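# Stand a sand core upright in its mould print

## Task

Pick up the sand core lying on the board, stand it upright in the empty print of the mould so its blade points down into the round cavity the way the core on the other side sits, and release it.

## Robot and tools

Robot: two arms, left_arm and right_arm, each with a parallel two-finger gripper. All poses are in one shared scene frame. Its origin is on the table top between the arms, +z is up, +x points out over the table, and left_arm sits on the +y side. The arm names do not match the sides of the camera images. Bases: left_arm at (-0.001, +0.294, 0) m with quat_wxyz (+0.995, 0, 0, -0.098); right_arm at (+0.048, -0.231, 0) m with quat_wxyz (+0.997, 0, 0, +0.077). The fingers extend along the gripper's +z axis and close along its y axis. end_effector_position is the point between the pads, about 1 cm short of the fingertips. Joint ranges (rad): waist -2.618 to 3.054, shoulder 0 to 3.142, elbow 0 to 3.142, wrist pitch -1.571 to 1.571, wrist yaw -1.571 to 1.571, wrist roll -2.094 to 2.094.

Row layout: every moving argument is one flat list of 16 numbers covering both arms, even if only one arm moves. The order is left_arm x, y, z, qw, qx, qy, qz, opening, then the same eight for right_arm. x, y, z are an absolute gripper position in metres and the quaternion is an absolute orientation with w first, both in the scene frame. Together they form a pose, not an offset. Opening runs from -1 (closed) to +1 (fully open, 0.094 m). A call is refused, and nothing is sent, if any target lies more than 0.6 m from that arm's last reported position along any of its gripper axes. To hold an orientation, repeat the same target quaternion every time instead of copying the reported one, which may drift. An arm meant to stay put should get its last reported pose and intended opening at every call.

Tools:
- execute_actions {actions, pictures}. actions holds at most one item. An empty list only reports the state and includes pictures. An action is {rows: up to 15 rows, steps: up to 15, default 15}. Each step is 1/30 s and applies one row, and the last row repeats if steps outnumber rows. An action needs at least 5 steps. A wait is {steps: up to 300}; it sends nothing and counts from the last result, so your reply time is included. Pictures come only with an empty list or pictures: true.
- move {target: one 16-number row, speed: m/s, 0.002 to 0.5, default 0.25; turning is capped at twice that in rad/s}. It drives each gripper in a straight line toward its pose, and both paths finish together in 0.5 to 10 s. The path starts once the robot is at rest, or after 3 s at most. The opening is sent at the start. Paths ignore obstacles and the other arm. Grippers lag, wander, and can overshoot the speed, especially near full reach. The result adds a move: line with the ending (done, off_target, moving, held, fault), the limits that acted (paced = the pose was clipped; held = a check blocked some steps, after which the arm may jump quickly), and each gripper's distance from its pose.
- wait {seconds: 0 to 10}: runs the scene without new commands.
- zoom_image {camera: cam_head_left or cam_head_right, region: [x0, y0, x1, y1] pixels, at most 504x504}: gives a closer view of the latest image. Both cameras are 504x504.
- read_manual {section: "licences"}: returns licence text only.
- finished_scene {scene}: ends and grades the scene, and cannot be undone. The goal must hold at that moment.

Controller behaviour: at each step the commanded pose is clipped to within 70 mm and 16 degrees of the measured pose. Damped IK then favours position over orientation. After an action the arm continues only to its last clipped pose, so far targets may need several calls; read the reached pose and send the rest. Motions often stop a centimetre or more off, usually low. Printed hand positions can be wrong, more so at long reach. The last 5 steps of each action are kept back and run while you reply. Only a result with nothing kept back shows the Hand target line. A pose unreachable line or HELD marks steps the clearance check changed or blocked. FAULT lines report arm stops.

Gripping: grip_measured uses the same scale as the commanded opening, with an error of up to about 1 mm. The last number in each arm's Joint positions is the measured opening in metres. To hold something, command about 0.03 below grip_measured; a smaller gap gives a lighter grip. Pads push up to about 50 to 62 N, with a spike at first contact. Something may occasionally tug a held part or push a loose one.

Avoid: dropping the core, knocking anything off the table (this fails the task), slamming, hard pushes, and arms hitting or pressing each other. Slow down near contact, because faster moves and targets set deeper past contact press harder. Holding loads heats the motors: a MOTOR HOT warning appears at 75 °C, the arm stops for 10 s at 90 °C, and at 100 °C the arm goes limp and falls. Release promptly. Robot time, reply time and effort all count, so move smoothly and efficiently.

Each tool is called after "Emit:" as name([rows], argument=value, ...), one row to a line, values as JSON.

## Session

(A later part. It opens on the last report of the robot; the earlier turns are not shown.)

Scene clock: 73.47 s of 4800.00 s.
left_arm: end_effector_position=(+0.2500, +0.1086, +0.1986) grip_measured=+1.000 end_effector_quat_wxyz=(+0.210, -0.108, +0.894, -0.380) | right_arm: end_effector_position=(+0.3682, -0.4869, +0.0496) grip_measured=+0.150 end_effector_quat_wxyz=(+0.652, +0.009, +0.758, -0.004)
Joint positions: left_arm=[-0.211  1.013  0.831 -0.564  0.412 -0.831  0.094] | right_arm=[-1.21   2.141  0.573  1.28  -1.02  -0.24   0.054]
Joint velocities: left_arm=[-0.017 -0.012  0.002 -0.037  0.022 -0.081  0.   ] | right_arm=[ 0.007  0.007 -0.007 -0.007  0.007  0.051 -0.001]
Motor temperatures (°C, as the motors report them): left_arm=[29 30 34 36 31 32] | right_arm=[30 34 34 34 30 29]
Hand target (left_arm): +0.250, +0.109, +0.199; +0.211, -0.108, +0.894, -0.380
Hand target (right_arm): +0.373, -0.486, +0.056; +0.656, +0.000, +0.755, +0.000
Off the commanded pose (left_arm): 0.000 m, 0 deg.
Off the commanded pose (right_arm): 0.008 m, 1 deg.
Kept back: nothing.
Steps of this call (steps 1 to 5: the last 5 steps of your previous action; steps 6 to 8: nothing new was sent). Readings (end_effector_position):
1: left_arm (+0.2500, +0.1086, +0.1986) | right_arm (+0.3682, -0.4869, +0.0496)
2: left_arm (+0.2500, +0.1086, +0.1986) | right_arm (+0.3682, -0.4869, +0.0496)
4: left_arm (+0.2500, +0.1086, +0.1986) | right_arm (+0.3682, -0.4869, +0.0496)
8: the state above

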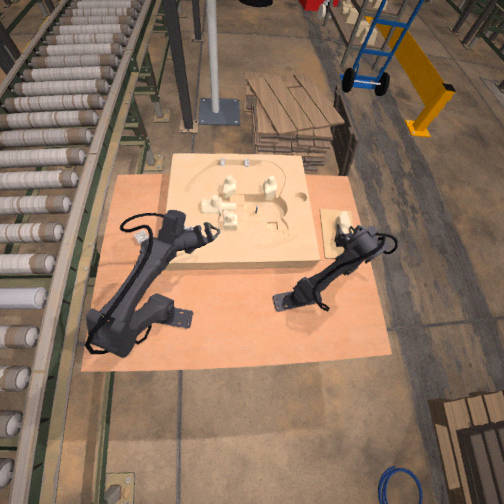

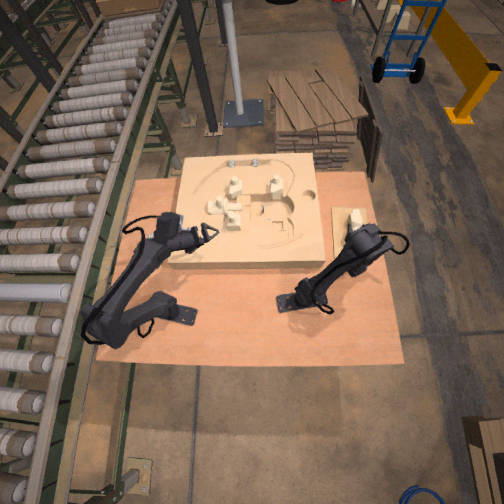

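Emit:
execute_actions([
  {"rows": [[0.2500,0.1086,0.1986,0.211,-0.108,0.894,-0.380,1.0,0.3730,-0.4865,0.0560,0.6561,0,0.7547,0,0.15],[0.2500,0.1086,0.1986,0.211,-0.108,0.894,-0.380,1.0,0.3730,-0.4865,0.0560,0.6561,0,0.7547,0,0.20],[0.2500,0.1086,0.1986,0.211,-0.108,0.894,-0.380,1.0,0.3733,-0.4866,0.0560,0.6561,0,0.7547,0,0.26],[0.2500,0.1086,0.1986,0.211,-0.108,0.894,-0.380,1.0,0.3740,-0.4867,0.0560,0.6561,0,0.7547,0,0.30],[0.2500,0.1086,0.1986,0.211,-0.108,0.894,-0.380,1.0,0.3749,-0.4868,0.0560,0.6561,0,0.7547,0,0.30],[0.2500,0.1086,0.1986,0.211,-0.108,0.894,-0.380,1.0,0.3758,-0.4869,0.0560,0.6561,0,0.7547,0,0.30],[0.2500,0.1086,0.1986,0.211,-0.108,0.894,-0.380,1.0,0.3767,-0.4870,0.0560,0.6561,0,0.7547,0,0.30],[0.2500,0.1086,0.1986,0.211,-0.108,0.894,-0.380,1.0,0.3776,-0.4871,0.0560,0.6561,0,0.7547,0,0.30],[0.2500,0.1086,0.1986,0.211,-0.108,0.894,-0.380,1.0,0.3785,-0.4872,0.0560,0.6561,0,0.7547,0,0.30],[0.2500,0.1086,0.1986,0.211,-0.108,0.894,-0.380,1.0,0.3794,-0.4873,0.0560,0.6561,0,0.7547,0,0.30],[0.2500,0.1086,0.1986,0.211,-0.108,0.894,-0.380,1.0,0.3802,-0.4874,0.0560,0.6561,0,0.7547,0,0.30],[0.2500,0.1086,0.1986,0.211,-0.108,0.894,-0.380,1.0,0.3808,-0.4875,0.0560,0.6561,0,0.7547,0,0.30],[0.2500,0.1086,0.1986,0.211,-0.108,0.894,-0.380,1.0,0.3812,-0.4875,0.0560,0.6561,0,0.7547,0,0.30]], "steps": 15},
])

Emit:
execute_actions([
  {"steps": 9},
])

Scene clock: 76.07 s of 4800.00 s.
left_arm: end_effector_position=(+0.2500, +0.1086, +0.1986) grip_measured=+1.000 end_effector_quat_wxyz=(+0.210, -0.108, +0.894, -0.380) | right_arm: end_effector_position=(+0.3710, -0.4841, +0.0487) grip_measured=+0.298 end_effector_quat_wxyz=(+0.651, +0.010, +0.759, +0.001)
Joint positions: left_arm=[-0.211  1.013  0.831 -0.564  0.412 -0.831  0.094] | right_arm=[-1.198  2.141  0.573  1.276 -1.013 -0.236  0.061]
Joint velocities: left_arm=[ 0.007 -0.002 -0.007  0.022 -0.051 -0.081  0.   ] | right_arm=[ 0.042  0.002  0.007 -0.022  0.066 -0.037  0.001]
Motor temperatures (°C, as the motors report them): left_arm=[29 30 34 36 31 32] | right_arm=[30 34 34 34 30 29]
Steps of this call (steps 1 to 68: nothing new was sent; steps 69 to 78: the first 10 steps of this action). Readings (end_effector_position):
69: left_arm (+0.2500, +0.1086, +0.1986) | right_arm (+0.3682, -0.4869, +0.0496)
70: left_arm (+0.2500, +0.1086, +0.1986) | right_arm (+0.3682, -0.4869, +0.0496)
72: left_arm (+0.2500, +0.1086, +0.1986) | right_arm (+0.3684, -0.4864, +0.0492)
76: left_arm (+0.2500, +0.1086, +0.1986) | right_arm (+0.3704, -0.4841, +0.0489)
78: the state above

Scene clock: 76.37 s of 4800.00 s.
left_arm: end_effector_position=(+0.2500, +0.1086, +0.1986) grip_measured=+1.000 end_effector_quat_wxyz=(+0.210, -0.108, +0.894, -0.380) | right_arm: end_effector_position=(+0.3728, -0.4840, +0.0481) grip_measured=+0.298 end_effector_quat_wxyz=(+0.650, +0.014, +0.760, -0.000)
Joint positions: left_arm=[-0.211  1.013  0.831 -0.564  0.412 -0.831  0.094] | right_arm=[-1.19   2.141  0.573  1.276 -0.999 -0.23   0.061]
Joint velocities: left_arm=[ 0.002 -0.002 -0.002 -0.022 -0.007  0.037  0.   ] | right_arm=[-0.007  0.012  0.007 -0.051  0.022  0.037 -0.   ]
Motor temperatures (°C, as the motors report them): left_arm=[29 30 34 36 31 32] | right_arm=[30 34 34 34 30 29]
Hand target (left_arm): +0.250, +0.109, +0.199; +0.211, -0.108, +0.894, -0.380
Hand target (right_arm): +0.381, -0.487, +0.056; +0.656, -0.000, +0.754, +0.000
Off the commanded pose (left_arm): 0.000 m, 0 deg.
Off the commanded pose (right_arm): 0.012 m, 2 deg.
Kept back: nothing.
Steps of this call (steps 1 to 5: the last 5 steps of your previous action; steps 6 to 9: nothing new was sent). Readings (end_effector_position):
1: left_arm (+0.2500, +0.1086, +0.1986) | right_arm (+0.3714, -0.4840, +0.0486)
2: left_arm (+0.2500, +0.1086, +0.1986) | right_arm (+0.3718, -0.4841, +0.0484)
4: left_arm (+0.2500, +0.1086, +0.1986) | right_arm (+0.3724, -0.4840, +0.0482)
8: left_arm (+0.2500, +0.1086, +0.1986) | right_arm (+0.3727, -0.4841, +0.0481)
9: the state above

Emit:
execute_actions([
  {"rows": [[0.2500,0.1086,0.1986,0.211,-0.108,0.894,-0.380,1.0,0.3815,-0.4880,0.0562,0.6561,0,0.7547,0,0.32],[0.2500,0.1086,0.1986,0.211,-0.108,0.894,-0.380,1.0,0.3818,-0.4885,0.0564,0.6561,0,0.7547,0,0.32],[0.2500,0.1086,0.1986,0.211,-0.108,0.894,-0.380,1.0,0.3821,-0.4890,0.0566,0.6561,0,0.7547,0,0.32],[0.2500,0.1086,0.1986,0.211,-0.108,0.894,-0.380,1.0,0.3824,-0.4895,0.0568,0.6561,0,0.7547,0,0.32],[0.2500,0.1086,0.1986,0.211,-0.108,0.894,-0.380,1.0,0.3827,-0.4900,0.0570,0.6561,0,0.7547,0,0.32],[0.2500,0.1086,0.1986,0.211,-0.108,0.894,-0.380,1.0,0.3830,-0.4905,0.0572,0.6561,0,0.7547,0,0.32]], "steps": 12},
])

Emit:
execute_actions([
  {"steps": 9},
])

Scene clock: 77.47 s of 4800.00 s.
left_arm: end_effector_position=(+0.2500, +0.1086, +0.1986) grip_measured=+1.000 end_effector_quat_wxyz=(+0.210, -0.108, +0.894, -0.380) | right_arm: end_effector_position=(+0.3767, -0.4872, +0.0509) grip_measured=+0.318 end_effector_quat_wxyz=(+0.652, +0.010, +0.758, -0.002)
Joint positions: left_arm=[-0.211  1.013  0.831 -0.564  0.412 -0.831  0.094] | right_arm=[-1.186  2.141  0.593  1.265 -0.999 -0.229  0.062]
Joint velocities: left_arm=[-0.002  0.007 -0.022  0.081  0.066  0.051  0.   ] | right_arm=[-0.002 -0.002  0.066 -0.022 -0.022 -0.066  0.   ]
Motor temperatures (°C, as the motors report them): left_arm=[29 30 34 36 31 32] | right_arm=[30 34 34 34 30 29]
Steps of this call (steps 1 to 26: nothing new was sent; steps 27 to 33: the first 7 steps of this action). Readings (end_effector_position):
27: left_arm (+0.2500, +0.1086, +0.1986) | right_arm (+0.3730, -0.4843, +0.0482)
28: left_arm (+0.2500, +0.1086, +0.1986) | right_arm (+0.3736, -0.4845, +0.0484)
30: left_arm (+0.2500, +0.1086, +0.1986) | right_arm (+0.3752, -0.4855, +0.0495)
33: the state above

Scene clock: 77.77 s of 4800.00 s.
left_arm: end_effector_position=(+0.2500, +0.1086, +0.1986) grip_measured=+1.000 end_effector_quat_wxyz=(+0.210, -0.108, +0.894, -0.380) | right_arm: end_effector_position=(+0.3770, -0.4876, +0.0504) grip_measured=+0.318 end_effector_quat_wxyz=(+0.651, +0.011, +0.759, -0.000)
Joint positions: left_arm=[-0.211  1.013  0.831 -0.564  0.412 -0.831  0.094] | right_arm=[-1.186  2.141  0.596  1.259 -0.999 -0.229  0.062]
Joint velocities: left_arm=[-0.007 -0.017 -0.017  0.051  0.037  0.037  0.   ] | right_arm=[ 0.002 -0.012 -0.007  0.037  0.022  0.022 -0.003]
Motor temperatures (°C, as the motors report them): left_arm=[29 30 34 36 31 32] | right_arm=[30 34 34 34 30 29]
Hand target (left_arm): +0.250, +0.109, +0.199; +0.211, -0.108, +0.894, -0.380
Hand target (right_arm): +0.383, -0.490, +0.057; +0.656, +0.000, +0.755, -0.000
Off the commanded pose (left_arm): 0.000 m, 0 deg.
Off the commanded pose (right_arm): 0.009 m, 1 deg.
Kept back: nothing.
Steps of this call (steps 1 to 5: the last 5 steps of your previous action; steps 6 to 9: nothing new was sent). Readings (end_effector_position):
1: left_arm (+0.2500, +0.1086, +0.1986) | right_arm (+0.3769, -0.4876, +0.0510)
2: left_arm (+0.2500, +0.1086, +0.1986) | right_arm (+0.3771, -0.4878, +0.0512)
4: left_arm (+0.2500, +0.1086, +0.1986) | right_arm (+0.3771, -0.4878, +0.0509)
8: left_arm (+0.2500, +0.1086, +0.1986) | right_arm (+0.3770, -0.4876, +0.0505)
9: the state above

Emit:
execute_actions([
  {"rows": [[0.2500,0.1086,0.1986,0.211,-0.108,0.894,-0.380,1.0,0.3830,-0.4905,0.0572,0.6561,0,0.7547,0,0.27],[0.2500,0.1086,0.1986,0.211,-0.108,0.894,-0.380,1.0,0.3830,-0.4905,0.0572,0.6561,0,0.7547,0,0.23],[0.2500,0.1086,0.1986,0.211,-0.108,0.894,-0.380,1.0,0.3830,-0.4905,0.0572,0.6561,0,0.7547,0,0.20],[0.2500,0.1086,0.1986,0.211,-0.108,0.894,-0.380,1.0,0.3830,-0.4905,0.0572,0.6561,0,0.7547,0,0.18],[0.2500,0.1086,0.1986,0.211,-0.108,0.894,-0.380,1.0,0.3830,-0.4905,0.0572,0.6561,0,0.7547,0,0.165],[0.2500,0.1086,0.1986,0.211,-0.108,0.894,-0.380,1.0,0.3830,-0.4905,0.0572,0.6561,0,0.7547,0,0.15],[0.2500,0.1086,0.1986,0.211,-0.108,0.894,-0.380,1.0,0.3830,-0.4905,0.0572,0.6561,0,0.7547,0,0.14],[0.2500,0.1086,0.1986,0.211,-0.108,0.894,-0.380,1.0,0.3830,-0.4905,0.0572,0.6561,0,0.7547,0,0.13],[0.2500,0.1086,0.1986,0.211,-0.108,0.894,-0.380,1.0,0.3830,-0.4905,0.0572,0.6561,0,0.7547,0,0.12]], "steps": 12},
])

Emit:
execute_actions([
  {"steps": 8},
], pictures=true)

Scene clock: 78.43 s of 4800.00 s.
left_arm: end_effector_position=(+0.2500, +0.1086, +0.1986) grip_measured=+1.000 end_effector_quat_wxyz=(+0.210, -0.108, +0.894, -0.380) | right_arm: end_effector_position=(+0.3770, -0.4872, +0.0502) grip_measured=+0.159 end_effector_quat_wxyz=(+0.651, +0.011, +0.759, +0.001)
Joint positions: left_arm=[-0.211  1.013  0.831 -0.564  0.412 -0.831  0.094] | right_arm=[-1.186  2.141  0.596  1.257 -1.001 -0.229  0.054]
Joint velocities: left_arm=[-0.007 -0.017  0.017  0.066 -0.037 -0.007  0.   ] | right_arm=[ 0.007 -0.002 -0.007  0.007  0.007 -0.007 -0.006]
Motor temperatures (°C, as the motors report them): left_arm=[29 30 34 36 31 32] | right_arm=[30 34 34 34 30 29]
Steps of this call (steps 1 to 13: nothing new was sent; steps 14 to 20: the first 7 steps of this action). Readings (end_effector_position):
14: left_arm (+0.2500, +0.1086, +0.1986) | right_arm (+0.3770, -0.4876, +0.0503)
15: left_arm (+0.2500, +0.1086, +0.1986) | right_arm (+0.3770, -0.4876, +0.0503)
17: left_arm (+0.2500, +0.1086, +0.1986) | right_arm (+0.3770, -0.4873, +0.0503)
20: the state above

Scene clock: 78.70 s of 4800.00 s.
left_arm: end_effector_position=(+0.2500, +0.1086, +0.1986) grip_measured=+1.000 end_effector_quat_wxyz=(+0.210, -0.108, +0.894, -0.380) | right_arm: end_effector_position=(+0.3770, -0.4872, +0.0502) grip_measured=+0.155 end_effector_quat_wxyz=(+0.651, +0.011, +0.759, +0.001)
Joint positions: left_arm=[-0.211  1.013  0.831 -0.564  0.412 -0.831  0.094] | right_arm=[-1.186  2.141  0.596  1.257 -1.001 -0.229  0.054]
Joint velocities: left_arm=[-0.002 -0.007 -0.002  0.037  0.139  0.066  0.   ] | right_arm=[-0.002  0.007  0.012 -0.066 -0.051 -0.022 -0.002]
Motor temperatures (°C, as the motors report them): left_arm=[29 30 34 36 31 32] | right_arm=[30 34 34 34 30 29]
Hand target (left_arm): +0.250, +0.109, +0.199; +0.211, -0.108, +0.894, -0.380
Hand target (right_arm): +0.383, -0.490, +0.057; +0.656, +0.000, +0.755, +0.000
Off the commanded pose (left_arm): 0.000 m, 0 deg.
Off the commanded pose (right_arm): 0.010 m, 1 deg.
Kept back: nothing.
Steps of this call (steps 1 to 5: the last 5 steps of your previous action; steps 6 to 8: nothing new was sent). Readings (end_effector_position):
1: left_arm (+0.2500, +0.1086, +0.1986) | right_arm (+0.3770, -0.4872, +0.0502)
2: left_arm (+0.2500, +0.1086, +0.1986) | right_arm (+0.3770, -0.4872, +0.0502)
4: left_arm (+0.2500, +0.1086, +0.1986) | right_arm (+0.3770, -0.4872, +0.0502)
8: the state above

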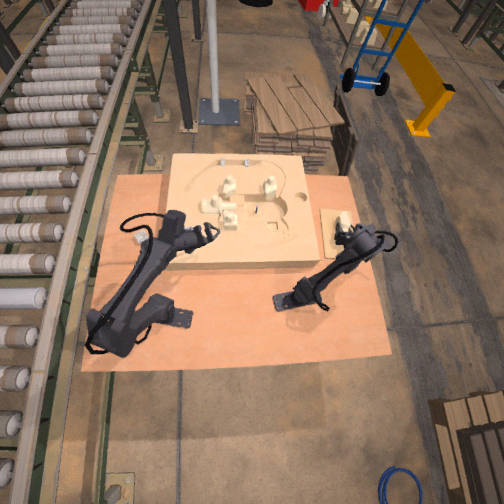

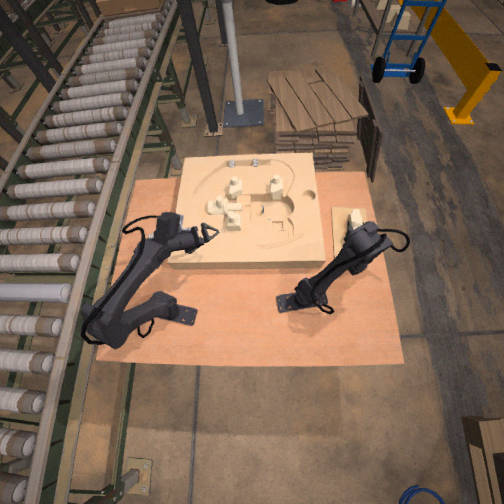

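Emit:
zoom_image(camera="cam_head_left", region=[328, 206, 364, 242])

Emit:
zoom_image(camera="cam_head_right", region=[338, 204, 374, 240])

Region (328, 206, 364, 242) of cam_head_left's 504x504 image, scaled by 14.000, with more detail than that image has.

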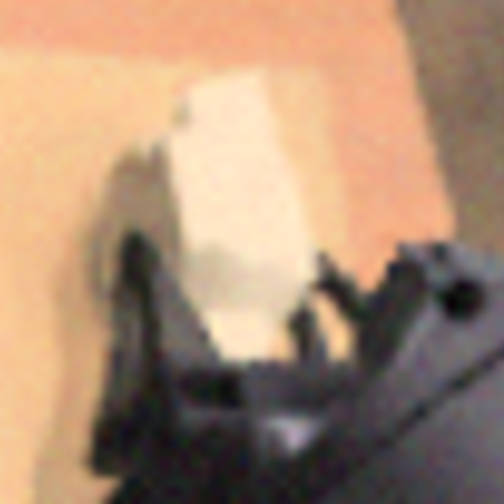

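Region (338, 204, 374, 240) of cam_head_right's 504x504 image, scaled by 14.000, with more detail than that image has.

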